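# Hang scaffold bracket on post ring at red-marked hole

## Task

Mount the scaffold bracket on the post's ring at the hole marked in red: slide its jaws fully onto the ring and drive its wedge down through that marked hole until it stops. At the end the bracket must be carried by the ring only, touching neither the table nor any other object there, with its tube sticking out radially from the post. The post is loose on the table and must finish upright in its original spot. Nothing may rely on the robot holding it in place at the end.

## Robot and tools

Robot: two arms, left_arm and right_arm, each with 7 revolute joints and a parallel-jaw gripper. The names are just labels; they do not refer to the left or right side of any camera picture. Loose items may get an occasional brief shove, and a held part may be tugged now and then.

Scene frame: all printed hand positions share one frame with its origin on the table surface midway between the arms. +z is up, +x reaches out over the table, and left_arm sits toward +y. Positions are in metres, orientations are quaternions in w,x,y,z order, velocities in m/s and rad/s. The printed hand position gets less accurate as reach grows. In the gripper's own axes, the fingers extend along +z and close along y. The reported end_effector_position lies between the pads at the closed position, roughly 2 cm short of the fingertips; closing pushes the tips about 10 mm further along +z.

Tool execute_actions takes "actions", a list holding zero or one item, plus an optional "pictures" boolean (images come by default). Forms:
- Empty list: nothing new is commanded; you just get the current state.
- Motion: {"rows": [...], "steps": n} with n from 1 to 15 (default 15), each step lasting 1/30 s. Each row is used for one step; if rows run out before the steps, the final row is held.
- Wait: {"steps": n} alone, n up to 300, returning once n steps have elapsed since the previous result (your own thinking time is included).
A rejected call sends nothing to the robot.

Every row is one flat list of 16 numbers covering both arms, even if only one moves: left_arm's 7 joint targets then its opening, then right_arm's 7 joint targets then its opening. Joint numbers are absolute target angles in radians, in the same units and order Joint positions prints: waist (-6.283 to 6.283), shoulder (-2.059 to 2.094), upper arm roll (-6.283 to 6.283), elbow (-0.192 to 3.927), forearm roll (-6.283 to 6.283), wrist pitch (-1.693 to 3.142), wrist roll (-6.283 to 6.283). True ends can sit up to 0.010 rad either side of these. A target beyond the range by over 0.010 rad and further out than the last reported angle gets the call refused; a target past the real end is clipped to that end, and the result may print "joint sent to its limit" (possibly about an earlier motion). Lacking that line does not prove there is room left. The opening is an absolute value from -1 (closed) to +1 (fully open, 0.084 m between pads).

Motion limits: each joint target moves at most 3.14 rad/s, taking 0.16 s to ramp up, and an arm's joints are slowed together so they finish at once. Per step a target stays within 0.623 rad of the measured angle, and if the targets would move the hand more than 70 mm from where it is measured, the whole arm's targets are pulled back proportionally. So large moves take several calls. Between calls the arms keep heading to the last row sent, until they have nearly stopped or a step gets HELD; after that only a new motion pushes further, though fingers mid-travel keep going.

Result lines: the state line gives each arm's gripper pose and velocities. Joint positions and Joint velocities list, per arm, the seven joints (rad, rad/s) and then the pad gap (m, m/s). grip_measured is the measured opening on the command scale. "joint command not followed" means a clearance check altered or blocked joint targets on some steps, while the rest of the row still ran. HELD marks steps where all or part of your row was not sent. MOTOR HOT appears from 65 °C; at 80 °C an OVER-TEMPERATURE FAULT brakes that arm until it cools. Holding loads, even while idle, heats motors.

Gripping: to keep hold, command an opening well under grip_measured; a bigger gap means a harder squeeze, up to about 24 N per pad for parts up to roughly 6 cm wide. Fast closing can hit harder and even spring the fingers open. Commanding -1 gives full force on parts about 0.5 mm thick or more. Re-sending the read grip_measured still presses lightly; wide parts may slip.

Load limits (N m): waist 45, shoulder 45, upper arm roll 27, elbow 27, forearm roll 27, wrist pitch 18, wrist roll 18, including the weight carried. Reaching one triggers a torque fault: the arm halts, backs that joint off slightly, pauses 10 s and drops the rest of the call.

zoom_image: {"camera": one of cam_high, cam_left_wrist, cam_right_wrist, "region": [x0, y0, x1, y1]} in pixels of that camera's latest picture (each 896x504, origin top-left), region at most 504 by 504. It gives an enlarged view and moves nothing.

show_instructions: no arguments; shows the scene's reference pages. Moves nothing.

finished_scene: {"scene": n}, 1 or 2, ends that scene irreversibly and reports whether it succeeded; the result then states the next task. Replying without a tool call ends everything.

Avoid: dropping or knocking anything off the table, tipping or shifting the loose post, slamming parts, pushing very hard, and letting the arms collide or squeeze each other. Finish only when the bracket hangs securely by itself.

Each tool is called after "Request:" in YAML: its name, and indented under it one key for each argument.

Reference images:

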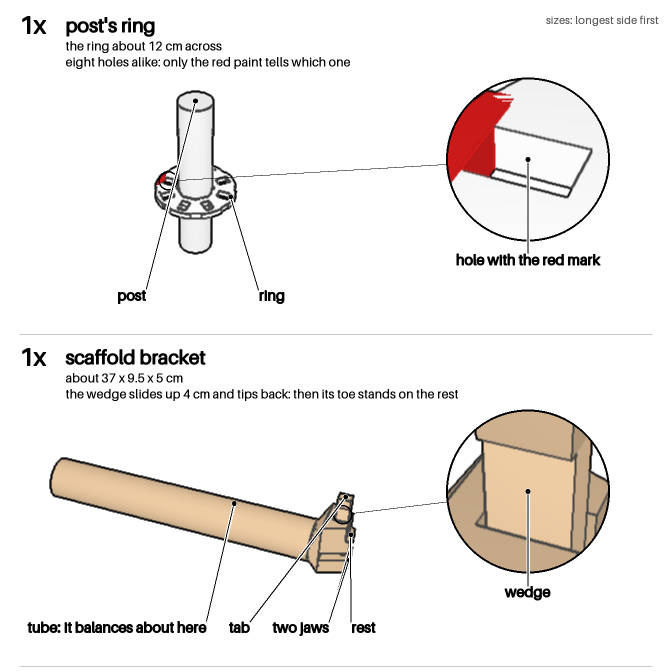

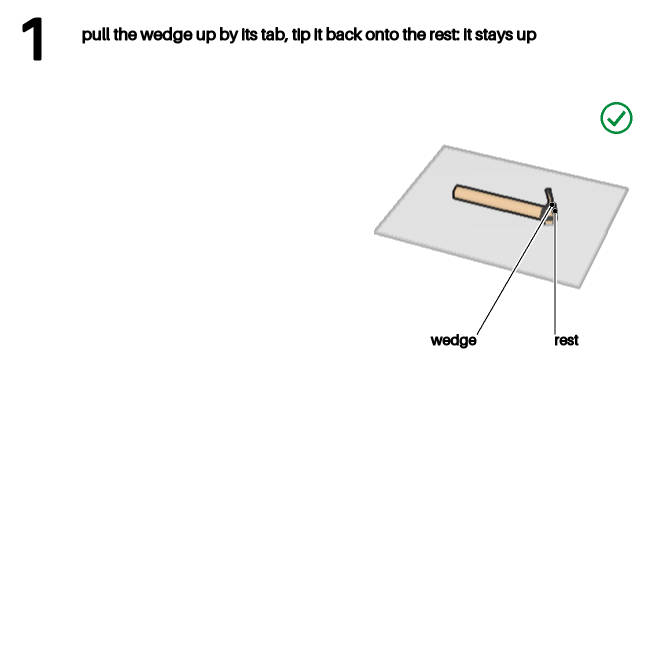

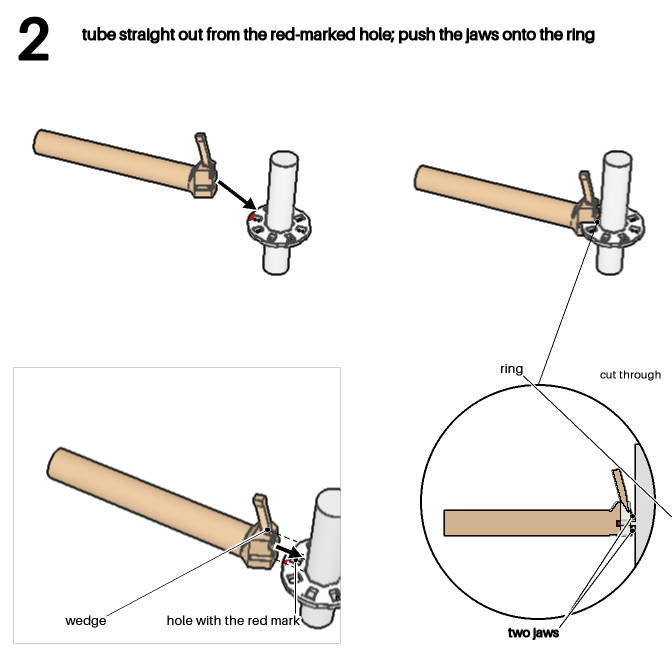

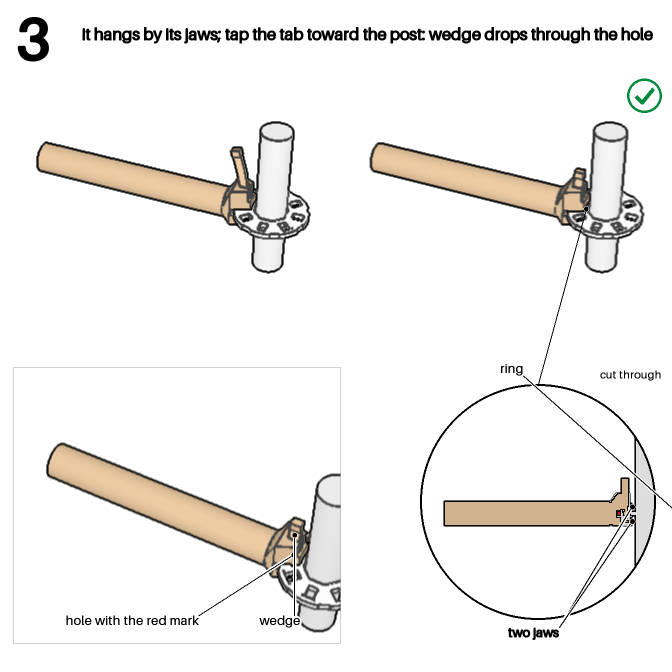

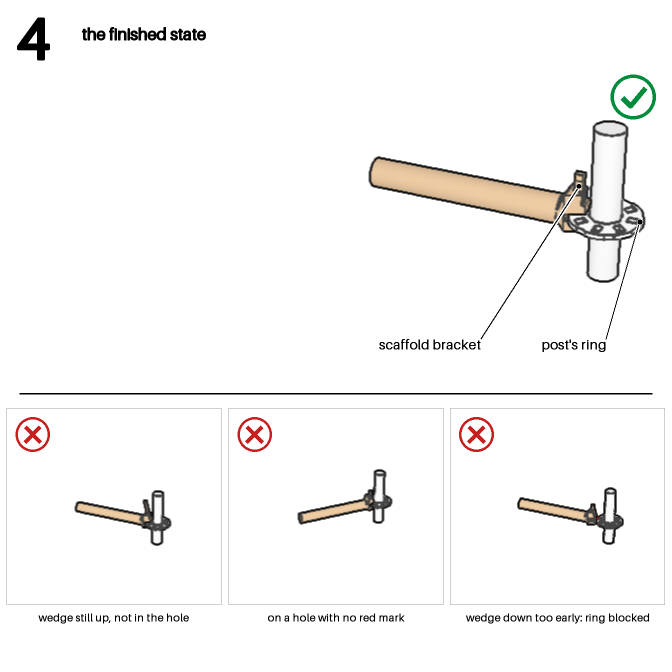

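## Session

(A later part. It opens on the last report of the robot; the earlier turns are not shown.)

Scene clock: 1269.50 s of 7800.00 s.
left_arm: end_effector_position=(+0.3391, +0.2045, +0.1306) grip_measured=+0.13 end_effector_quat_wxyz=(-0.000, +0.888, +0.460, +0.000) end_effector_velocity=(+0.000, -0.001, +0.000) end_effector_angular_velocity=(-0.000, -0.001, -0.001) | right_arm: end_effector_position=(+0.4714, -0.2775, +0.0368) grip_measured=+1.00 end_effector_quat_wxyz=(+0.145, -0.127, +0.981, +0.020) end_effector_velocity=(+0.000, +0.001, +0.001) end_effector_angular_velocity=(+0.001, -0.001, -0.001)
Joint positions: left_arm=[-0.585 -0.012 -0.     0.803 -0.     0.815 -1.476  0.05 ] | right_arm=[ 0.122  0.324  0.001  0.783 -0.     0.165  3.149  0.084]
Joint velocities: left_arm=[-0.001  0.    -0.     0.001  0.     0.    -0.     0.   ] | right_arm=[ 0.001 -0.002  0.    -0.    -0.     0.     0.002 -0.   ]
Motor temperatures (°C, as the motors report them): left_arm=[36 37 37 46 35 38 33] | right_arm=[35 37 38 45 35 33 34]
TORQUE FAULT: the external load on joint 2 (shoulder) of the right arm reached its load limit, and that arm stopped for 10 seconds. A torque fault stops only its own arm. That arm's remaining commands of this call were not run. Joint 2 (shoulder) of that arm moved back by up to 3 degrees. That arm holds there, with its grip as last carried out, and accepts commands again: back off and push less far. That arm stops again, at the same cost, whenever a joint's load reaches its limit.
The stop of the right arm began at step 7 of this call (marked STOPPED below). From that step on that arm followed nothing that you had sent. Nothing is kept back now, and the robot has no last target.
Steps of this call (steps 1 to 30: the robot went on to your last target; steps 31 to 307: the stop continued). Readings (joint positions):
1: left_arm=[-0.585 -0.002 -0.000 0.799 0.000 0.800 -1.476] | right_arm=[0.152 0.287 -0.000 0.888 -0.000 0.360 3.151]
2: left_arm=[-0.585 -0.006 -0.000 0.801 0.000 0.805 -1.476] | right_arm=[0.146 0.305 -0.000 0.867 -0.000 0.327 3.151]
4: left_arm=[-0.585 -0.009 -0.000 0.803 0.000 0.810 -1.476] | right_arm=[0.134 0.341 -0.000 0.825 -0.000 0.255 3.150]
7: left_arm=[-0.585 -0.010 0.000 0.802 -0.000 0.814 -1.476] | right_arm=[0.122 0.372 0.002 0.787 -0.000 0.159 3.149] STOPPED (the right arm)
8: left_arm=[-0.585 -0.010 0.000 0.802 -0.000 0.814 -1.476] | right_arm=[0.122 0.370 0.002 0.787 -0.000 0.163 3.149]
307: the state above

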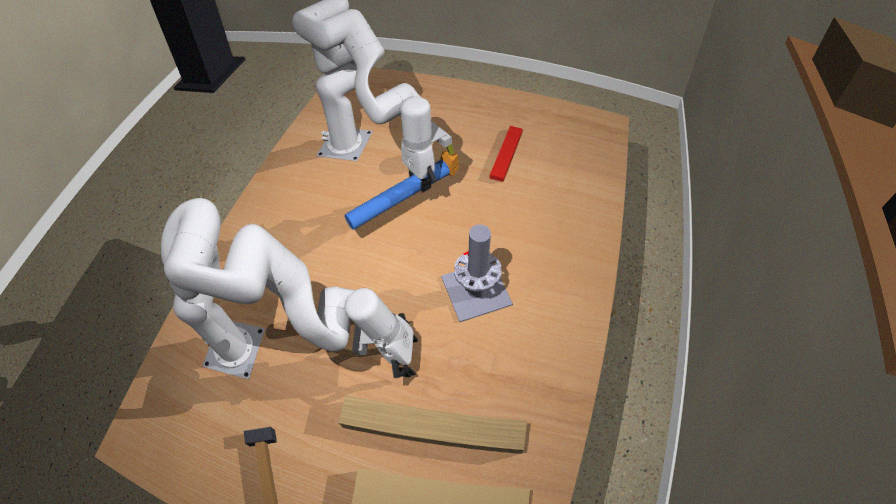

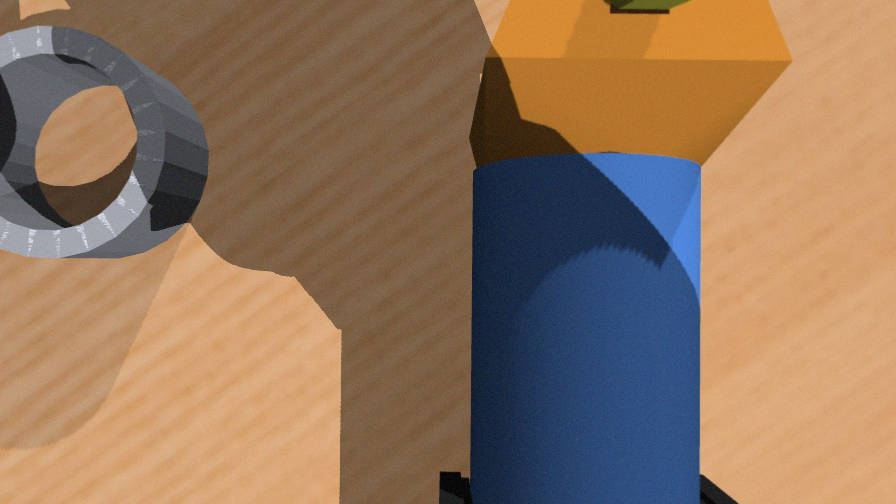

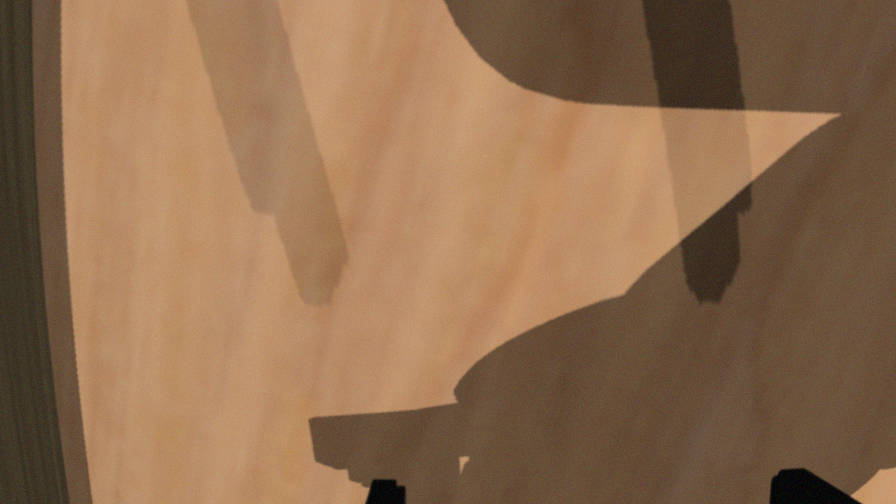

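Request:
execute_actions:
  actions:
    - {"rows": [[-0.5848,-0.0116,0,0.8033,0,0.8149,-1.4708,-1,0.122,0.324,0,0.783,0,0.14,3.149,1],[-0.5848,-0.0116,0,0.8033,0,0.8149,-1.4608,-1,0.122,0.324,0,0.783,0,0.11,3.149,1],[-0.5848,-0.0116,0,0.8033,0,0.8149,-1.4458,-1,0.122,0.324,0,0.783,0,0.07,3.149,1],[-0.5848,-0.0116,0,0.8033,0,0.8149,-1.4258,-1,0.122,0.324,0,0.783,0,0.03,3.149,1],[-0.5848,-0.0116,0,0.8033,0,0.8149,-1.4008,-1,0.122,0.324,0,0.783,0,-0.01,3.149,1],[-0.5848,-0.0116,0,0.8033,0,0.8149,-1.3708,-1,0.122,0.324,0,0.783,0,-0.05,3.149,1],[-0.5848,-0.0116,0,0.8033,0,0.8149,-1.3358,-1,0.122,0.324,0,0.783,0,-0.09,3.149,1],[-0.5848,-0.0116,0,0.8033,0,0.8149,-1.2958,-1,0.122,0.324,0,0.783,0,-0.13,3.149,1],[-0.5848,-0.0116,0,0.8033,0,0.8149,-1.2558,-1,0.122,0.324,0,0.783,0,-0.17,3.149,1],[-0.5848,-0.0116,0,0.8033,0,0.8149,-1.2158,-1,0.122,0.324,0,0.783,0,-0.21,3.149,1],[-0.5848,-0.0116,0,0.8033,0,0.8149,-1.1758,-1,0.122,0.324,0,0.783,0,-0.25,3.149,1],[-0.5848,-0.0116,0,0.8033,0,0.8149,-1.1358,-1,0.122,0.324,0,0.783,0,-0.29,3.149,1],[-0.5848,-0.0116,0,0.8033,0,0.8149,-1.0958,-1,0.122,0.324,0,0.783,0,-0.33,3.149,1],[-0.5848,-0.0116,0,0.8033,0,0.8149,-1.0558,-1,0.122,0.324,0,0.783,0,-0.37,3.149,1],[-0.5848,-0.0116,0,0.8033,0,0.8149,-1.0158,-1,0.122,0.324,0,0.783,0,-0.41,3.149,1]], "steps": 15}
  pictures: false

Request:
execute_actions:
  actions:
    - {"rows": [[-0.5848,-0.0116,0,0.8033,0,0.8149,-0.9758,-1,0.122,0.324,0,0.783,0,-0.45,3.149,1],[-0.5848,-0.0116,0,0.8033,0,0.8149,-0.9358,-1,0.122,0.324,0,0.783,0,-0.49,3.149,1],[-0.5848,-0.0116,0,0.8033,0,0.8149,-0.8958,-1,0.122,0.324,0,0.783,0,-0.53,3.149,1],[-0.5848,-0.0116,0,0.8033,0,0.8149,-0.8558,-1,0.122,0.324,0,0.783,0,-0.57,3.149,1],[-0.5848,-0.0116,0,0.8033,0,0.8149,-0.8158,-1,0.122,0.324,0,0.783,0,-0.61,3.149,1],[-0.5848,-0.0116,0,0.8033,0,0.8149,-0.7758,-1,0.122,0.324,0,0.783,0,-0.65,3.149,1],[-0.5848,-0.0116,0,0.8033,0,0.8149,-0.7358,-1,0.122,0.324,0,0.783,0,-0.69,3.149,1],[-0.5848,-0.0116,0,0.8033,0,0.8149,-0.6958,-1,0.122,0.324,0,0.783,0,-0.73,3.149,1],[-0.5848,-0.0116,0,0.8033,0,0.8149,-0.6558,-1,0.122,0.324,0,0.783,0,-0.77,3.149,1],[-0.5848,-0.0116,0,0.8033,0,0.8149,-0.6158,-1,0.122,0.324,0,0.783,0,-0.81,3.149,1],[-0.5848,-0.0116,0,0.8033,0,0.8149,-0.5758,-1,0.122,0.324,0,0.783,0,-0.85,3.149,1],[-0.5848,-0.0116,0,0.8033,0,0.8149,-0.5358,-1,0.122,0.324,0,0.783,0,-0.89,3.149,1],[-0.5848,-0.0116,0,0.8033,0,0.8149,-0.4958,-1,0.122,0.324,0,0.783,0,-0.92,3.149,1],[-0.5848,-0.0116,0,0.8033,0,0.8149,-0.4558,-1,0.122,0.324,0,0.783,0,-0.94,3.149,1],[-0.5848,-0.0116,0,0.8033,0,0.8149,-0.4158,-1,0.122,0.324,0,0.783,0,-0.95,3.149,1]], "steps": 15}
  pictures: false

Request:
execute_actions:
  actions:
    - {"rows": [[-0.5848,-0.0116,0,0.8033,0,0.8149,-0.3758,-1,0.122,0.324,0,0.783,0,-0.95,3.149,1],[-0.5848,-0.0116,0,0.8033,0,0.8149,-0.3358,-1,0.122,0.324,0,0.783,0,-0.95,3.149,1],[-0.5848,-0.0116,0,0.8033,0,0.8149,-0.2958,-1,0.122,0.324,0,0.783,0,-0.95,3.149,1],[-0.5848,-0.0116,0,0.8033,0,0.8149,-0.2558,-1,0.122,0.334,0,0.774,0,-0.969,3.149,1],[-0.5848,-0.0116,0,0.8033,0,0.8149,-0.2158,-1,0.122,0.347,0,0.762,0,-0.993,3.149,1],[-0.5848,-0.0116,0,0.8033,0,0.8149,-0.1758,-1,0.122,0.36,0,0.75,0,-1.018,3.148,1],[-0.5848,-0.0116,0,0.8033,0,0.8149,-0.1358,-1,0.122,0.373,0,0.738,0,-1.043,3.148,1],[-0.5848,-0.0116,0,0.8033,0,0.8149,-0.0958,-1,0.122,0.386,0,0.726,0,-1.067,3.148,1],[-0.5848,-0.0116,0,0.8033,0,0.8149,-0.0558,-1,0.122,0.399,0,0.714,0,-1.092,3.147,1],[-0.5848,-0.0116,0,0.8033,0,0.8149,-0.0158,-1,0.122,0.412,0,0.702,0,-1.117,3.147,1],[-0.5848,-0.0116,0,0.8033,0,0.8149,0.0242,-1,0.122,0.425,0,0.69,0,-1.141,3.147,1],[-0.5848,-0.0116,0,0.8033,0,0.8149,0.0642,-1,0.122,0.438,0,0.678,0,-1.166,3.146,1],[-0.5848,-0.0116,0,0.8033,0,0.8149,0.1042,-1,0.122,0.451,0,0.666,0,-1.191,3.146,1],[-0.5848,-0.0116,0,0.8033,0,0.8149,0.1442,-1,0.122,0.464,0,0.654,0,-1.215,3.146,1],[-0.5848,-0.0116,0,0.8033,0,0.8149,0.1842,-1,0.122,0.477,0,0.641,0,-1.24,3.145,1]], "steps": 15}
  pictures: false

Request:
execute_actions:
  actions:
    - {"rows": [[-0.5848,-0.0116,0,0.8033,0,0.8149,0.2242,-1,0.122,0.49,0,0.629,0,-1.265,3.145,1],[-0.5848,-0.0116,0,0.8033,0,0.8149,0.2622,-1,0.122,0.503,0,0.617,0,-1.289,3.145,1],[-0.5848,-0.0116,0,0.8033,0,0.8149,0.2972,-1,0.122,0.516,0,0.605,0,-1.314,3.144,1],[-0.5848,-0.0116,0,0.8033,0,0.8149,0.3282,-1,0.122,0.529,0,0.593,0,-1.339,3.144,1],[-0.5848,-0.0116,0,0.8033,0,0.8149,0.3552,-1,0.122,0.542,0,0.581,0,-1.363,3.144,1],[-0.5848,-0.0116,0,0.8033,0,0.8149,0.3782,-1,0.122,0.555,0,0.569,0,-1.388,3.143,1],[-0.5848,-0.0116,0,0.8033,0,0.8149,0.3972,-1,0.122,0.568,0,0.557,0,-1.413,3.143,1],[-0.5848,-0.0116,0,0.8033,0,0.8149,0.4122,-1,0.122,0.581,0,0.545,0,-1.437,3.143,1],[-0.5848,-0.0116,0,0.8033,0,0.8149,0.4222,-1,0.122,0.593,0,0.533,0,-1.46,3.142,1],[-0.5848,-0.0116,0,0.8033,0,0.8149,0.4282,-1,0.122,0.601,0,0.526,0,-1.475,3.142,1],[-0.5848,-0.0116,0,0.8033,0,0.8149,0.43,-1,0.122,0.6049,0,0.5222,0,-1.4827,3.1416,1]], "steps": 15}

Scene clock: 1335.67 s of 7800.00 s.
left_arm: end_effector_position=(+0.3391, +0.2045, +0.1306) grip_measured=+0.13 end_effector_quat_wxyz=(-0.000, +0.948, +0.319, +0.000) end_effector_velocity=(+0.001, -0.001, +0.001) end_effector_angular_velocity=(-0.001, -0.002, -1.144) | right_arm: end_effector_position=(+0.5451, -0.2582, +0.1146) grip_measured=+1.00 end_effector_quat_wxyz=(+0.345, -0.120, +0.930, +0.047) end_effector_velocity=(+0.160, +0.043, +0.260) end_effector_angular_velocity=(+0.307, -1.137, -0.000)
Joint positions: left_arm=[-0.585 -0.012 -0.     0.803  0.     0.815 -1.17   0.05 ] | right_arm=[ 0.122  0.324  0.     0.783  0.    -0.252  3.149  0.084]
Joint velocities: left_arm=[-0.001 -0.    -0.     0.003  0.     0.     1.143 -0.   ] | right_arm=[ 0.     0.002 -0.001 -0.001  0.001 -1.18  -0.001  0.   ]
Motor temperatures (°C, as the motors report them): left_arm=[36 37 37 48 35 38 33] | right_arm=[35 38 38 44 35 33 34]
Steps of this call (steps 1 to 90: nothing new was sent; then 62.67 s passed at rest; steps 91 to 105: all 15 steps of this action). Readings (joint positions):
91: left_arm=[-0.585 -0.012 0.000 0.803 -0.000 0.815 -1.476] | right_arm=[0.122 0.324 0.001 0.783 -0.000 0.165 3.149]
92: left_arm=[-0.585 -0.012 0.000 0.803 -0.000 0.815 -1.474] | right_arm=[0.122 0.324 0.001 0.783 -0.000 0.161 3.149]
94: left_arm=[-0.585 -0.012 0.000 0.803 -0.000 0.815 -1.464] | right_arm=[0.122 0.324 0.000 0.782 -0.000 0.132 3.149]
98: left_arm=[-0.585 -0.012 0.000 0.803 -0.000 0.815 -1.402] | right_arm=[0.122 0.324 0.000 0.783 -0.000 0.015 3.149]
105: the state above

Scene clock: 1336.17 s of 7800.00 s.
left_arm: end_effector_position=(+0.3391, +0.2045, +0.1306) grip_measured=+0.13 end_effector_quat_wxyz=(-0.000, +1.000, +0.027, -0.000) end_effector_velocity=(+0.000, -0.000, +0.000) end_effector_angular_velocity=(-0.001, -0.001, -1.193) | right_arm: end_effector_position=(+0.5845, -0.2476, +0.2630) grip_measured=+1.00 end_effector_quat_wxyz=(+0.602, -0.102, +0.788, +0.082) end_effector_velocity=(-0.007, -0.002, +0.274) end_effector_angular_velocity=(+0.273, -1.002, -0.002)
Joint positions: left_arm=[-0.585 -0.012 -0.     0.803  0.     0.815 -0.575  0.05 ] | right_arm=[ 0.122  0.324  0.     0.783 -0.    -0.847  3.149  0.084]
Joint velocities: left_arm=[-0.001  0.     0.     0.001 -0.    -0.     1.193 -0.   ] | right_arm=[-0.    -0.003  0.     0.002  0.001 -1.033  0.002  0.   ]
Motor temperatures (°C, as the motors report them): left_arm=[36 37 37 48 35 38 33] | right_arm=[35 38 38 44 35 33 34]
Steps of this call (steps 1 to 15: all 15 steps of this action). Readings (joint positions):
1: left_arm=[-0.585 -0.012 -0.000 0.803 0.000 0.815 -1.131] | right_arm=[0.122 0.324 0.000 0.783 0.000 -0.292 3.149]
2: left_arm=[-0.585 -0.012 -0.000 0.803 0.000 0.815 -1.092] | right_arm=[0.122 0.324 0.000 0.783 0.000 -0.332 3.149]
4: left_arm=[-0.585 -0.012 -0.000 0.803 0.000 0.815 -1.013] | right_arm=[0.122 0.324 0.000 0.783 0.000 -0.411 3.149]
8: left_arm=[-0.585 -0.012 -0.000 0.803 0.000 0.815 -0.854] | right_arm=[0.122 0.324 0.000 0.783 0.000 -0.571 3.149]
15: the state above

Scene clock: 1336.67 s of 7800.00 s.
left_arm: end_effector_position=(+0.3391, +0.2045, +0.1306) grip_measured=+0.13 end_effector_quat_wxyz=(-0.000, +0.963, -0.270, -0.000) end_effector_velocity=(+0.000, -0.000, +0.000) end_effector_angular_velocity=(-0.000, -0.000, -1.194) | right_arm: end_effector_position=(+0.5502, -0.2569, +0.2320) grip_measured=+1.00 end_effector_quat_wxyz=(+0.640, -0.099, +0.757, +0.087) end_effector_velocity=(-0.130, -0.034, -0.182) end_effector_angular_velocity=(-0.007, -0.001, +0.003)
Joint positions: left_arm=[-0.585 -0.012 -0.     0.803  0.     0.815  0.025  0.05 ] | right_arm=[ 0.122  0.431  0.     0.684 -0.    -1.151  3.147  0.084]
Joint velocities: left_arm=[ 0.001  0.    -0.001  0.001 -0.     0.     1.194 -0.   ] | right_arm=[ 0.001  0.379  0.    -0.348  0.    -0.727 -0.007 -0.   ]
Motor temperatures (°C, as the motors report them): left_arm=[36 37 37 48 35 38 33] | right_arm=[35 38 38 44 35 33 34]
Steps of this call (steps 1 to 15: all 15 steps of this action). Readings (joint positions):
1: left_arm=[-0.585 -0.012 -0.000 0.803 0.000 0.815 -0.535] | right_arm=[0.122 0.324 0.000 0.783 -0.000 -0.878 3.149]
2: left_arm=[-0.585 -0.012 -0.000 0.803 0.000 0.815 -0.495] | right_arm=[0.122 0.324 0.000 0.783 -0.000 -0.902 3.149]
4: left_arm=[-0.585 -0.012 -0.000 0.803 0.000 0.815 -0.415] | right_arm=[0.122 0.324 0.000 0.783 -0.000 -0.928 3.149]
8: left_arm=[-0.585 -0.012 -0.000 0.803 0.000 0.815 -0.255] | right_arm=[0.122 0.346 -0.000 0.763 0.000 -0.989 3.149]
15: the state above

Scene clock: 1337.17 s of 7800.00 s.
left_arm: end_effector_position=(+0.3391, +0.2045, +0.1306) grip_measured=+0.13 end_effector_quat_wxyz=(+0.000, +0.891, -0.454, -0.000) end_effector_velocity=(+0.001, +0.001, +0.001) end_effector_angular_velocity=(-0.001, -0.002, -0.093) | right_arm: end_effector_position=(+0.4834, -0.2749, +0.1638) grip_measured=+1.00 end_effector_quat_wxyz=(+0.638, -0.101, +0.759, +0.085) end_effector_velocity=(-0.027, -0.007, -0.008) end_effector_angular_velocity=(+0.007, -0.041, +0.001)
Joint positions: left_arm=[-0.585 -0.012  0.     0.803 -0.     0.815  0.421  0.05 ] | right_arm=[ 0.122  0.599  0.     0.528 -0.    -1.469  3.142  0.084]
Joint velocities: left_arm=[ 0.001 -0.     0.002  0.002 -0.    -0.     0.096 -0.   ] | right_arm=[ 0.     0.062 -0.001 -0.053 -0.    -0.156 -0.003 -0.   ]
Motor temperatures (°C, as the motors report them): left_arm=[36 37 37 48 35 38 33] | right_arm=[35 38 38 44 35 33 34]
Steps of this call (steps 1 to 15: all 15 steps of this action). Readings (joint positions):
1: left_arm=[-0.585 -0.012 -0.000 0.803 0.000 0.815 0.065] | right_arm=[0.122 0.444 0.000 0.672 -0.000 -1.176 3.146]
2: left_arm=[-0.585 -0.012 -0.000 0.803 0.000 0.815 0.105] | right_arm=[0.122 0.457 0.000 0.660 -0.000 -1.200 3.146]
4: left_arm=[-0.585 -0.012 -0.000 0.803 0.000 0.815 0.184] | right_arm=[0.122 0.483 0.000 0.636 -0.000 -1.249 3.145]
8: left_arm=[-0.585 -0.012 -0.000 0.803 0.000 0.815 0.323] | right_arm=[0.122 0.534 0.000 0.588 -0.000 -1.348 3.144]
15: the state above

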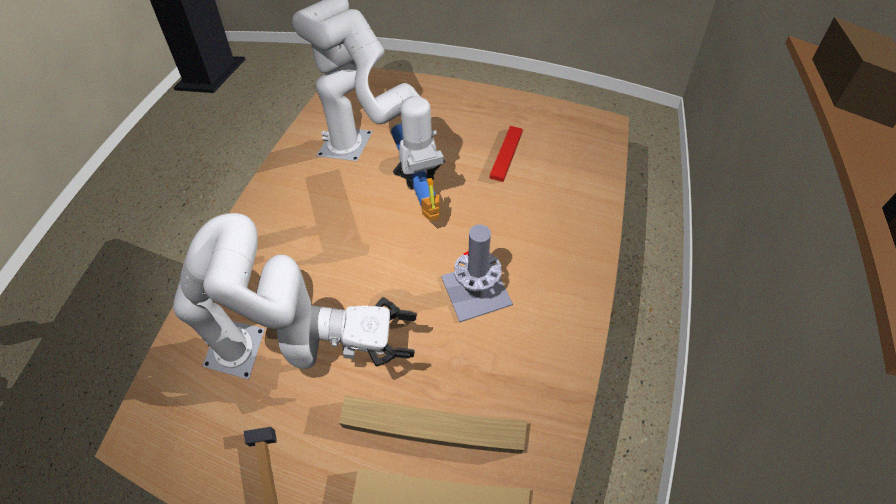

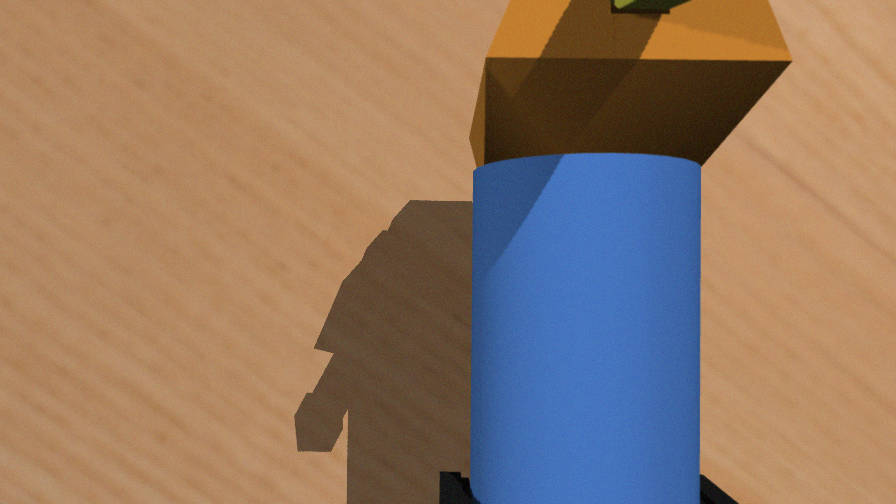

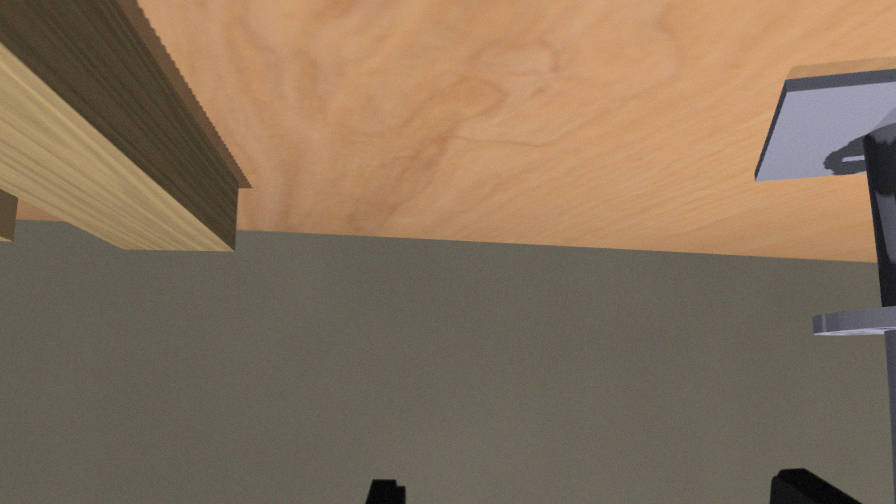

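Request:
execute_actions:
  actions:
    - {"rows": [[-0.5848,-0.0107,0,0.8045,0,0.8152,0.43,-1,0.123,0.6049,0,0.5222,0,-1.4827,3.1416,1],[-0.5847,-0.008,0,0.8081,0,0.8161,0.43,-1,0.126,0.6049,0,0.5222,0,-1.4827,3.1416,1],[-0.5847,-0.0034,0,0.814,0,0.8174,0.4301,-1,0.132,0.6049,0,0.5222,0,-1.4827,3.1416,1],[-0.5846,0.0028,0,0.8222,0,0.8194,0.4302,-1,0.139,0.6049,0,0.5222,0,-1.4827,3.1416,1],[-0.5845,0.0107,0,0.8326,0,0.8219,0.4303,-1,0.149,0.6049,0,0.5222,0,-1.4827,3.1416,1],[-0.5843,0.0202,0,0.845,0,0.8248,0.4304,-1,0.16,0.6049,0,0.5222,0,-1.4827,3.1416,1],[-0.5841,0.0312,0,0.8594,0,0.8282,0.4306,-1,0.173,0.6049,0,0.5222,0,-1.4827,3.1416,1],[-0.5839,0.0435,0,0.8756,0,0.8321,0.4307,-1,0.188,0.6049,0,0.5222,0,-1.4827,3.1416,1],[-0.5837,0.0571,0,0.8934,0,0.8363,0.4309,-1,0.204,0.6049,0,0.5222,0,-1.4827,3.1416,1],[-0.5835,0.0718,0,0.9126,0,0.8408,0.4311,-1,0.2215,0.6049,0,0.5222,0,-1.4827,3.1416,1],[-0.5833,0.0873,0,0.9329,0,0.8456,0.4313,-1,0.24,0.6049,0,0.5222,0,-1.4827,3.1416,1],[-0.583,0.1036,0,0.9543,0,0.8507,0.4315,-1,0.2595,0.6049,0,0.5222,0,-1.4827,3.1416,1],[-0.5827,0.1204,0,0.9764,0,0.856,0.4317,-1,0.28,0.6049,0,0.5222,0,-1.4827,3.1416,1],[-0.5825,0.1377,0,0.9989,0,0.8612,0.432,-1,0.3,0.6049,0,0.5222,0,-1.4827,3.1416,1],[-0.5822,0.1551,0,1.0218,0,0.8667,0.4322,-1,0.321,0.6049,0,0.5222,0,-1.4827,3.1416,1]], "steps": 15}
  pictures: false

Request:
execute_actions:
  actions:
    - {"rows": [[-0.5819,0.1725,0,1.0447,0,0.8722,0.4324,-1,0.342,0.6049,0,0.5222,0,-1.4827,3.1416,1],[-0.5817,0.1898,0,1.0672,0,0.8774,0.4327,-1,0.362,0.6049,0,0.5222,0,-1.4827,3.1416,1],[-0.5814,0.2066,0,1.0893,0,0.8827,0.4329,-1,0.3825,0.6049,0,0.5222,0,-1.4827,3.1416,1],[-0.5811,0.2229,0,1.1107,0,0.8878,0.4331,-1,0.402,0.6049,0,0.5222,0,-1.4827,3.1416,1],[-0.5809,0.2385,0,1.1311,0,0.8926,0.4333,-1,0.4205,0.6049,0,0.5222,0,-1.4827,3.1416,1],[-0.5807,0.2531,0,1.1502,0,0.8971,0.4335,-1,0.438,0.6049,0,0.5222,0,-1.4827,3.1416,1],[-0.5805,0.2667,0,1.168,0,0.9013,0.4337,-1,0.454,0.6049,0,0.5222,0,-1.4827,3.1416,1],[-0.5803,0.279,0,1.1842,0,0.9052,0.4338,-1,0.469,0.6049,0,0.5222,0,-1.4827,3.1416,1],[-0.5801,0.29,0,1.1986,0,0.9086,0.434,-1,0.482,0.6049,0,0.5222,0,-1.4827,3.1416,1],[-0.5799,0.2995,0,1.211,0,0.9115,0.4341,-1,0.493,0.6049,0,0.5222,0,-1.4827,3.1416,1],[-0.5798,0.3074,0,1.2214,0,0.914,0.4342,-1,0.503,0.6049,0,0.5222,0,-1.4827,3.1416,1],[-0.5797,0.3136,0,1.2296,0,0.916,0.4343,-1,0.51,0.6049,0,0.5222,0,-1.4827,3.1416,1],[-0.5797,0.3182,0,1.2355,0,0.9173,0.4344,-1,0.516,0.6049,0,0.5222,0,-1.4827,3.1416,1],[-0.5796,0.3209,0,1.2391,0,0.9182,0.4344,-1,0.519,0.6049,0,0.5222,0,-1.4827,3.1416,1],[-0.5796,0.3218,0,1.2403,0,0.9185,0.4344,-1,0.52,0.6049,0,0.5222,0,-1.4827,3.1416,1]], "steps": 15}
  pictures: false

Request:
execute_actions:
  actions:
    - {"steps": 15}

Scene clock: 1381.70 s of 7800.00 s.
left_arm: end_effector_position=(+0.3724, +0.1864, +0.1339) grip_measured=+0.13 end_effector_quat_wxyz=(+0.000, +0.889, -0.458, +0.000) end_effector_velocity=(+0.139, -0.076, +0.007) end_effector_angular_velocity=(-0.001, -0.003, +0.001) | right_arm: end_effector_position=(+0.4586, -0.2109, +0.1626) grip_measured=+1.00 end_effector_quat_wxyz=(+0.632, -0.150, +0.750, +0.127) end_effector_velocity=(-0.113, +0.269, -0.001) end_effector_angular_velocity=(+0.001, +0.002, +0.562)
Joint positions: left_arm=[-0.583  0.098  0.     0.947 -0.     0.849  0.431  0.05 ] | right_arm=[ 0.254  0.605  0.     0.522 -0.    -1.483  3.142  0.084]
Joint velocities: left_arm=[ 0.006  0.466  0.     0.61   0.     0.142  0.006 -0.   ] | right_arm=[ 0.558  0.001  0.004 -0.    -0.001 -0.    -0.     0.   ]
Motor temperatures (°C, as the motors report them): left_arm=[36 37 37 48 35 38 33] | right_arm=[35 38 38 43 35 33 34]
Steps of this call (steps 1 to 30: the robot went on to your last target; steps 31 to 90: nothing new was sent; then 41.03 s passed at rest; steps 91 to 105: all 15 steps of this action). Readings (joint positions):
91: left_arm=[-0.585 -0.012 -0.000 0.803 0.000 0.815 0.430] | right_arm=[0.122 0.605 -0.000 0.522 0.000 -1.483 3.142]
92: left_arm=[-0.585 -0.011 -0.000 0.804 -0.000 0.815 0.430] | right_arm=[0.122 0.605 -0.000 0.522 0.000 -1.483 3.142]
94: left_arm=[-0.585 -0.008 -0.000 0.807 -0.000 0.816 0.430] | right_arm=[0.126 0.605 -0.001 0.522 0.000 -1.483 3.142]
98: left_arm=[-0.584 0.013 -0.000 0.835 -0.000 0.823 0.430] | right_arm=[0.151 0.605 -0.001 0.522 0.000 -1.483 3.142]
105: the state above

Scene clock: 1382.20 s of 7800.00 s.
left_arm: end_effector_position=(+0.4320, +0.1543, +0.1309) grip_measured=+0.13 end_effector_quat_wxyz=(-0.000, +0.889, -0.457, -0.000) end_effector_velocity=(+0.047, -0.024, -0.007) end_effector_angular_velocity=(+0.000, +0.001, +0.003) | right_arm: end_effector_position=(+0.3942, -0.0988, +0.1625) grip_measured=+1.00 end_effector_quat_wxyz=(+0.611, -0.242, +0.725, +0.204) end_effector_velocity=(-0.064, +0.085, +0.000) end_effector_angular_velocity=(-0.001, -0.001, +0.205)
Joint positions: left_arm=[-0.58   0.307  0.     1.221  0.     0.914  0.434  0.05 ] | right_arm=[ 0.503  0.605  0.001  0.522 -0.    -1.483  3.142  0.084]
Joint velocities: left_arm=[ 0.003  0.172  0.001  0.226 -0.001  0.054  0.002 -0.   ] | right_arm=[ 0.204 -0.     0.     0.     0.     0.    -0.001  0.   ]
Motor temperatures (°C, as the motors report them): left_arm=[36 37 37 48 35 38 33] | right_arm=[35 38 38 43 35 33 34]
Steps of this call (steps 1 to 15: all 15 steps of this action). Readings (joint positions):
1: left_arm=[-0.583 0.114 0.000 0.968 0.000 0.854 0.432] | right_arm=[0.273 0.605 0.000 0.522 -0.000 -1.483 3.142]
2: left_arm=[-0.583 0.130 0.000 0.989 0.000 0.859 0.432] | right_arm=[0.292 0.605 0.000 0.522 -0.000 -1.483 3.142]
4: left_arm=[-0.582 0.164 0.000 1.033 0.000 0.869 0.432] | right_arm=[0.332 0.605 0.000 0.522 -0.000 -1.483 3.142]
8: left_arm=[-0.581 0.229 0.000 1.119 0.000 0.889 0.433] | right_arm=[0.410 0.605 0.001 0.522 -0.000 -1.483 3.142]
15: the state above

Scene clock: 1382.70 s of 7800.00 s.
left_arm: end_effector_position=(+0.4360, +0.1521, +0.1306) grip_measured=+0.13 end_effector_quat_wxyz=(-0.000, +0.889, -0.457, -0.000) end_effector_velocity=(+0.001, +0.001, -0.000) end_effector_angular_velocity=(-0.000, -0.000, +0.002) | right_arm: end_effector_position=(+0.3892, -0.0921, +0.1626) grip_measured=+1.00 end_effector_quat_wxyz=(+0.609, -0.248, +0.723, +0.209) end_effector_velocity=(-0.001, +0.001, +0.000) end_effector_angular_velocity=(+0.001, +0.001, +0.003)
Joint positions: left_arm=[-0.58   0.322  0.     1.24   0.     0.919  0.434  0.05 ] | right_arm=[ 0.52   0.605 -0.     0.522  0.    -1.483  3.142  0.084]
Joint velocities: left_arm=[0.002 0.002 0.    0.002 0.    0.    0.    0.   ] | right_arm=[ 0.002 -0.     0.001 -0.    -0.001  0.     0.001  0.   ]
Motor temperatures (°C, as the motors report them): left_arm=[36 37 37 48 35 38 33] | right_arm=[35 38 38 43 35 33 34]
Steps of this call (steps 1 to 15: the robot went on to your last target). Readings (joint positions):
1: left_arm=[-0.580 0.312 0.000 1.227 0.000 0.915 0.434] | right_arm=[0.508 0.605 0.001 0.522 -0.000 -1.483 3.142]
2: left_arm=[-0.580 0.315 0.000 1.231 0.000 0.916 0.434] | right_arm=[0.512 0.605 0.000 0.522 -0.000 -1.483 3.142]
4: left_arm=[-0.580 0.319 -0.000 1.236 -0.000 0.918 0.434] | right_arm=[0.516 0.605 -0.000 0.522 0.000 -1.483 3.142]
8: left_arm=[-0.580 0.321 -0.000 1.239 -0.000 0.918 0.434] | right_arm=[0.518 0.605 -0.001 0.522 0.000 -1.483 3.142]
15: the state above

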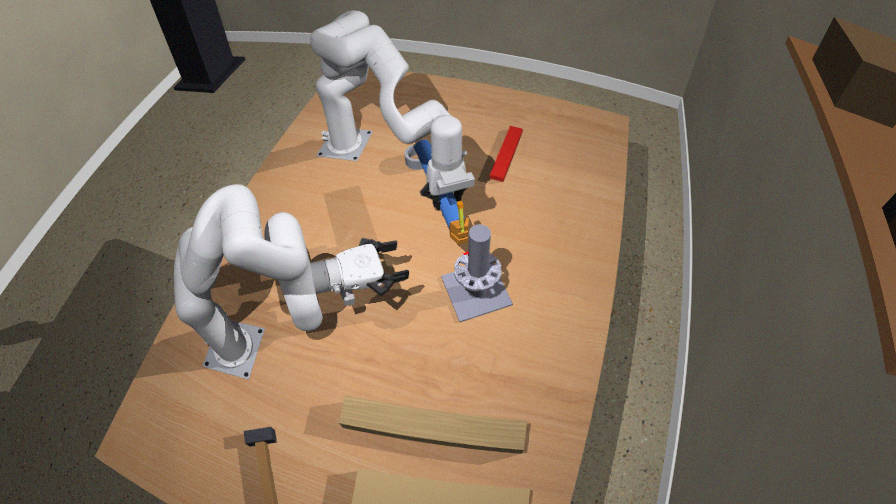

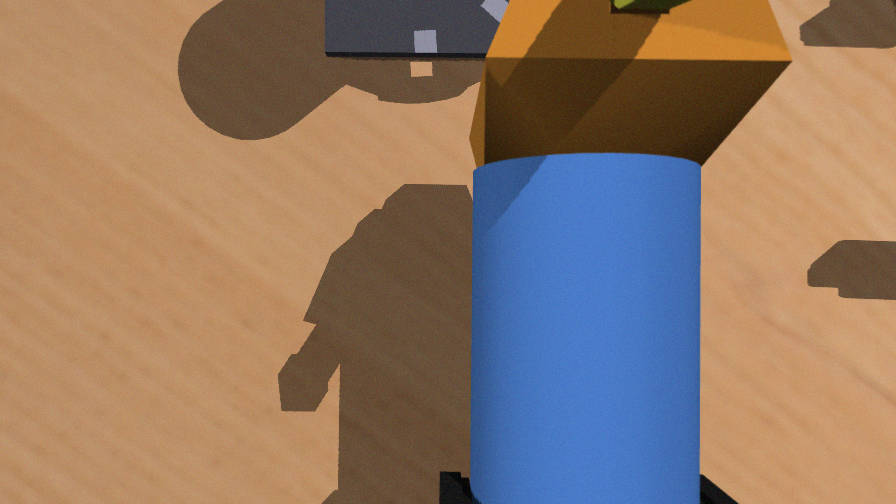

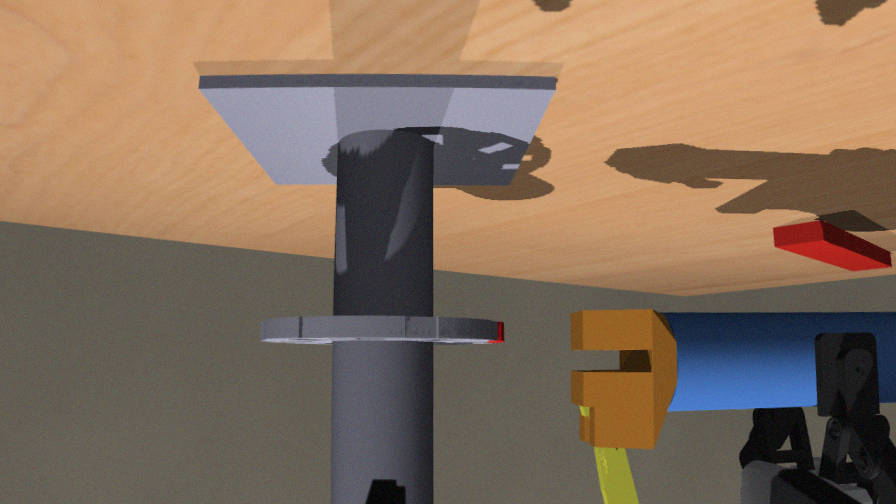

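Request:
zoom_image:
  camera: "cam_right_wrist"
  region: [470, 290, 690, 400]

Request:
zoom_image:
  camera: "cam_left_wrist"
  region: [300, 0, 520, 100]

Region (470, 290, 690, 400) of cam_right_wrist's 896x504 image, scaled by 2.291, with more detail than that image has.

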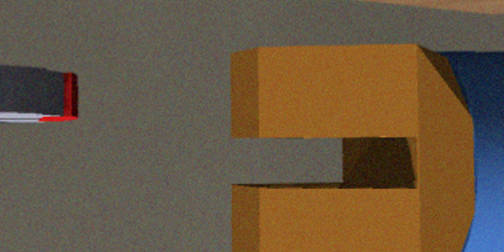

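Region (300, 0, 520, 100) of cam_left_wrist's 896x504 image, scaled by 2.291, with more detail than that image has; it fills the top 229 rows of this view, and the rest is white.

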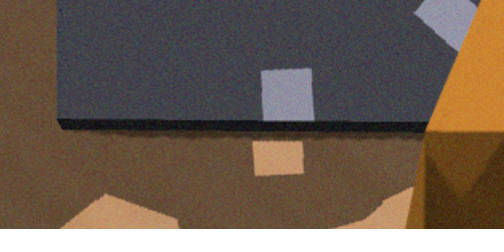

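Request:
execute_actions:
  actions:
    - {"rows": [[-0.5798,0.3228,0,1.2413,0,0.9185,0.4342,-1,0.52,0.6053,0,0.5224,0,-1.4829,3.1416,1],[-0.5804,0.3257,0,1.2441,0,0.9184,0.4336,-1,0.52,0.6065,0,0.5229,0,-1.4837,3.1416,1],[-0.5814,0.3304,0,1.2488,0,0.9184,0.4326,-1,0.52,0.6085,0,0.5237,0,-1.4848,3.1416,1],[-0.5827,0.3366,0,1.255,0,0.9184,0.4313,-1,0.52,0.6111,0,0.5247,0,-1.4864,3.1416,1],[-0.5843,0.3442,0,1.2625,0,0.9183,0.4297,-1,0.52,0.6142,0,0.526,0,-1.4882,3.1416,1],[-0.5861,0.3528,0,1.271,0,0.9182,0.4279,-1,0.52,0.6178,0,0.5275,0,-1.4903,3.1416,1],[-0.588,0.3619,0,1.2801,0,0.9182,0.426,-1,0.52,0.6216,0,0.529,0,-1.4926,3.1416,1],[-0.5899,0.3713,0,1.2894,0,0.9181,0.4241,-1,0.52,0.6255,0,0.5306,0,-1.4949,3.1416,1],[-0.5918,0.3804,0,1.2985,0,0.9181,0.4222,-1,0.52,0.6293,0,0.5321,0,-1.4972,3.1416,1],[-0.5936,0.389,0,1.307,0,0.918,0.4204,-1,0.52,0.6329,0,0.5336,0,-1.4993,3.1416,1],[-0.5952,0.3966,0,1.3145,0,0.9179,0.4188,-1,0.52,0.636,0,0.5349,0,-1.5011,3.1416,1],[-0.5965,0.4028,0,1.3207,0,0.9179,0.4175,-1,0.52,0.6386,0,0.5359,0,-1.5027,3.1416,1],[-0.5975,0.4075,0,1.3254,0,0.9179,0.4165,-1,0.52,0.6406,0,0.5367,0,-1.5038,3.1416,1],[-0.5981,0.4104,0,1.3282,0,0.9178,0.4159,-1,0.52,0.6418,0,0.5372,0,-1.5046,3.1416,1],[-0.5983,0.4114,0,1.3292,0,0.9178,0.4157,-1,0.52,0.6422,0,0.5374,0,-1.5048,3.1416,1]], "steps": 15}
  pictures: false

Request:
execute_actions:
  actions:
    - {"steps": 20}

Request:
zoom_image:
  camera: "cam_right_wrist"
  region: [440, 300, 640, 400]

Scene clock: 1434.37 s of 7800.00 s.
left_arm: end_effector_position=(+0.4483, +0.1343, +0.1182) grip_measured=+0.13 end_effector_quat_wxyz=(+0.000, +0.889, -0.458, -0.000) end_effector_velocity=(+0.020, -0.035, -0.027) end_effector_angular_velocity=(+0.002, +0.005, -0.004) | right_arm: end_effector_position=(+0.3890, -0.0919, +0.1547) grip_measured=+1.00 end_effector_quat_wxyz=(+0.609, -0.249, +0.723, +0.209) end_effector_velocity=(-0.001, +0.000, -0.015) end_effector_angular_velocity=(-0.001, +0.000, +0.001)
Joint positions: left_arm=[-0.596  0.399 -0.001  1.316 -0.     0.918  0.418  0.05 ] | right_arm=[ 0.52   0.637  0.     0.535 -0.    -1.502  3.142  0.084]
Joint velocities: left_arm=[-0.033  0.151 -0.001  0.144  0.    -0.002 -0.031 -0.   ] | right_arm=[ 0.001  0.06  -0.     0.024 -0.    -0.035 -0.     0.   ]
Motor temperatures (°C, as the motors report them): left_arm=[36 38 37 49 35 38 33] | right_arm=[35 38 38 42 35 33 34]
Steps of this call (steps 1 to 15: the robot went on to your last target; steps 16 to 90: nothing new was sent; then 48.17 s passed at rest; steps 91 to 105: all 15 steps of this action). Readings (joint positions):
91: left_arm=[-0.580 0.322 0.000 1.240 0.000 0.919 0.434] | right_arm=[0.520 0.605 0.000 0.522 0.000 -1.483 3.142]
92: left_arm=[-0.580 0.322 0.000 1.241 0.000 0.919 0.434] | right_arm=[0.520 0.605 -0.000 0.522 -0.000 -1.483 3.142]
94: left_arm=[-0.580 0.325 0.000 1.244 0.000 0.919 0.434] | right_arm=[0.520 0.606 -0.000 0.523 -0.000 -1.484 3.142]
98: left_arm=[-0.584 0.346 0.000 1.264 0.000 0.918 0.429] | right_arm=[0.520 0.615 -0.000 0.526 0.000 -1.489 3.142]
105: the state above

Scene clock: 1435.03 s of 7800.00 s.
left_arm: end_effector_position=(+0.4506, +0.1319, +0.1166) grip_measured=+0.13 end_effector_quat_wxyz=(-0.000, +0.889, -0.457, +0.000) end_effector_velocity=(+0.000, -0.000, +0.000) end_effector_angular_velocity=(+0.000, -0.000, -0.000) | right_arm: end_effector_position=(+0.3890, -0.0919, +0.1536) grip_measured=+1.00 end_effector_quat_wxyz=(+0.609, -0.249, +0.723, +0.209) end_effector_velocity=(+0.000, -0.000, -0.000) end_effector_angular_velocity=(+0.001, +0.001, -0.001)
Joint positions: left_arm=[-0.598  0.411  0.     1.329  0.     0.918  0.416  0.05 ] | right_arm=[ 0.52   0.642 -0.     0.537  0.    -1.505  3.142  0.084]
Joint velocities: left_arm=[ 0.     0.    -0.     0.001  0.    -0.    -0.    -0.   ] | right_arm=[-0.001 -0.     0.001 -0.     0.     0.     0.001  0.   ]
Motor temperatures (°C, as the motors report them): left_arm=[36 38 37 49 35 38 33] | right_arm=[35 38 38 42 35 33 34]
Steps of this call (steps 1 to 20: the robot went on to your last target). Readings (joint positions):
1: left_arm=[-0.597 0.404 -0.001 1.321 -0.000 0.918 0.418] | right_arm=[0.520 0.639 0.000 0.536 -0.000 -1.503 3.142]
2: left_arm=[-0.598 0.406 -0.001 1.323 -0.000 0.918 0.417] | right_arm=[0.520 0.640 0.000 0.536 -0.000 -1.503 3.142]
4: left_arm=[-0.598 0.409 -0.000 1.326 -0.000 0.918 0.416] | right_arm=[0.520 0.641 0.000 0.537 0.000 -1.504 3.142]
8: left_arm=[-0.598 0.410 0.000 1.329 0.000 0.918 0.416] | right_arm=[0.520 0.642 -0.000 0.537 0.000 -1.505 3.142]
20: the state above

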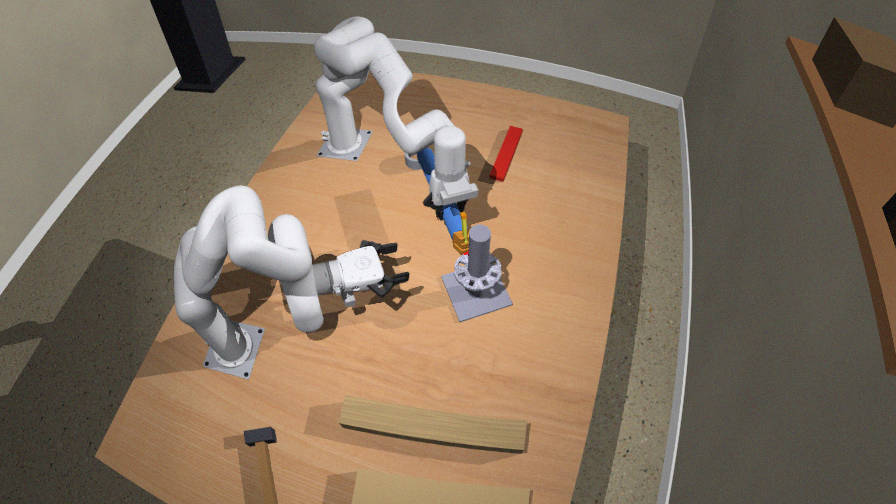

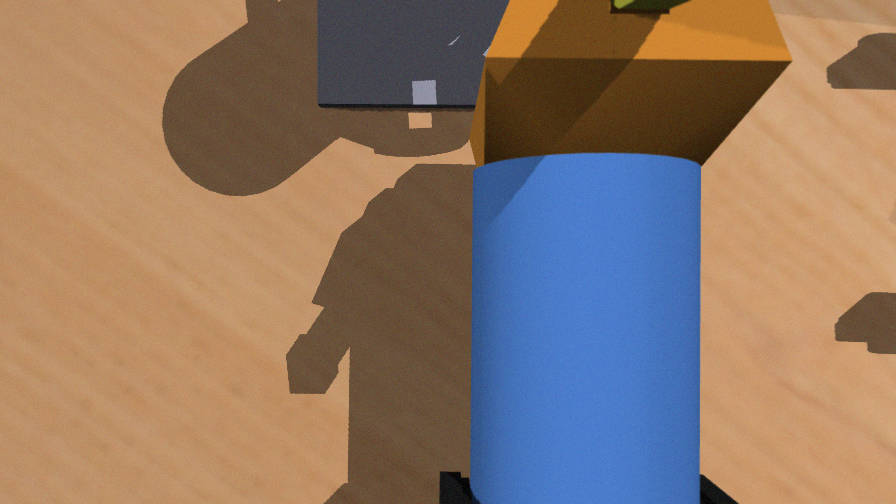

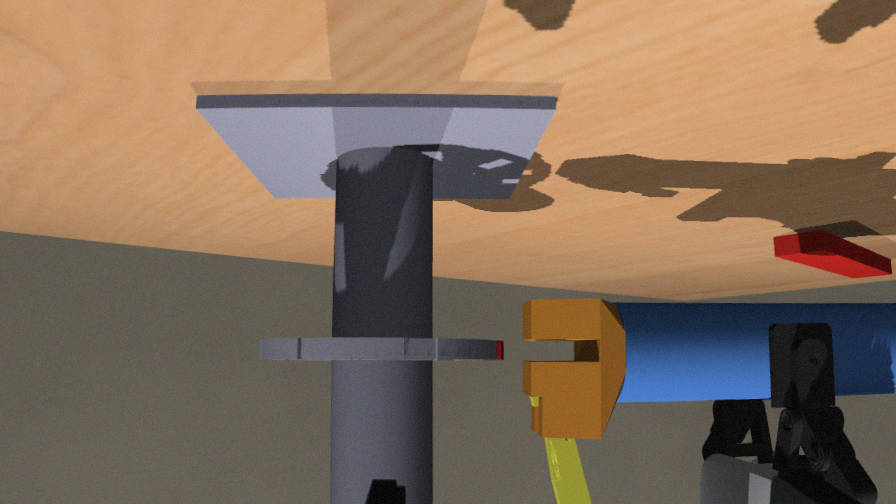

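Region (440, 300, 640, 400) of cam_right_wrist's 896x504 image, scaled by 2.520, with more detail than that image has.

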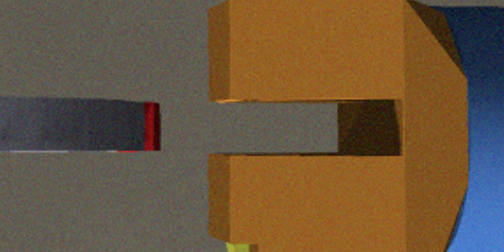

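Request:
zoom_image:
  camera: "cam_right_wrist"
  region: [480, 325, 560, 375]

Region (480, 325, 560, 375) of cam_right_wrist's 896x504 image, scaled by 6.300, with more detail than that image has; it fills the top 315 rows of this view, and the rest is white.

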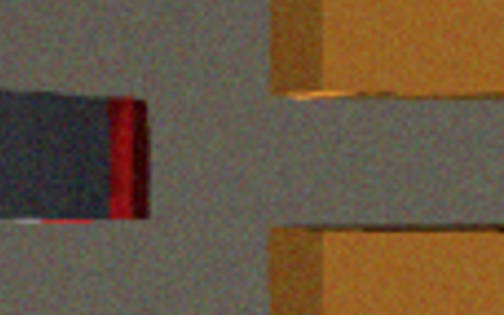

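Request:
zoom_image:
  camera: "cam_high"
  region: [420, 190, 530, 300]

Region (420, 190, 530, 300) of cam_high's 896x504 image, scaled by 4.582, with more detail than that image has.

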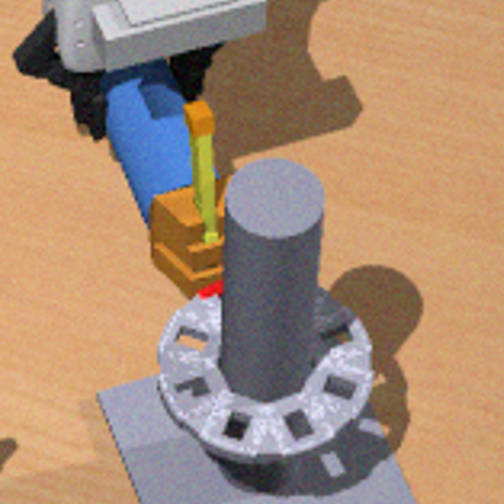

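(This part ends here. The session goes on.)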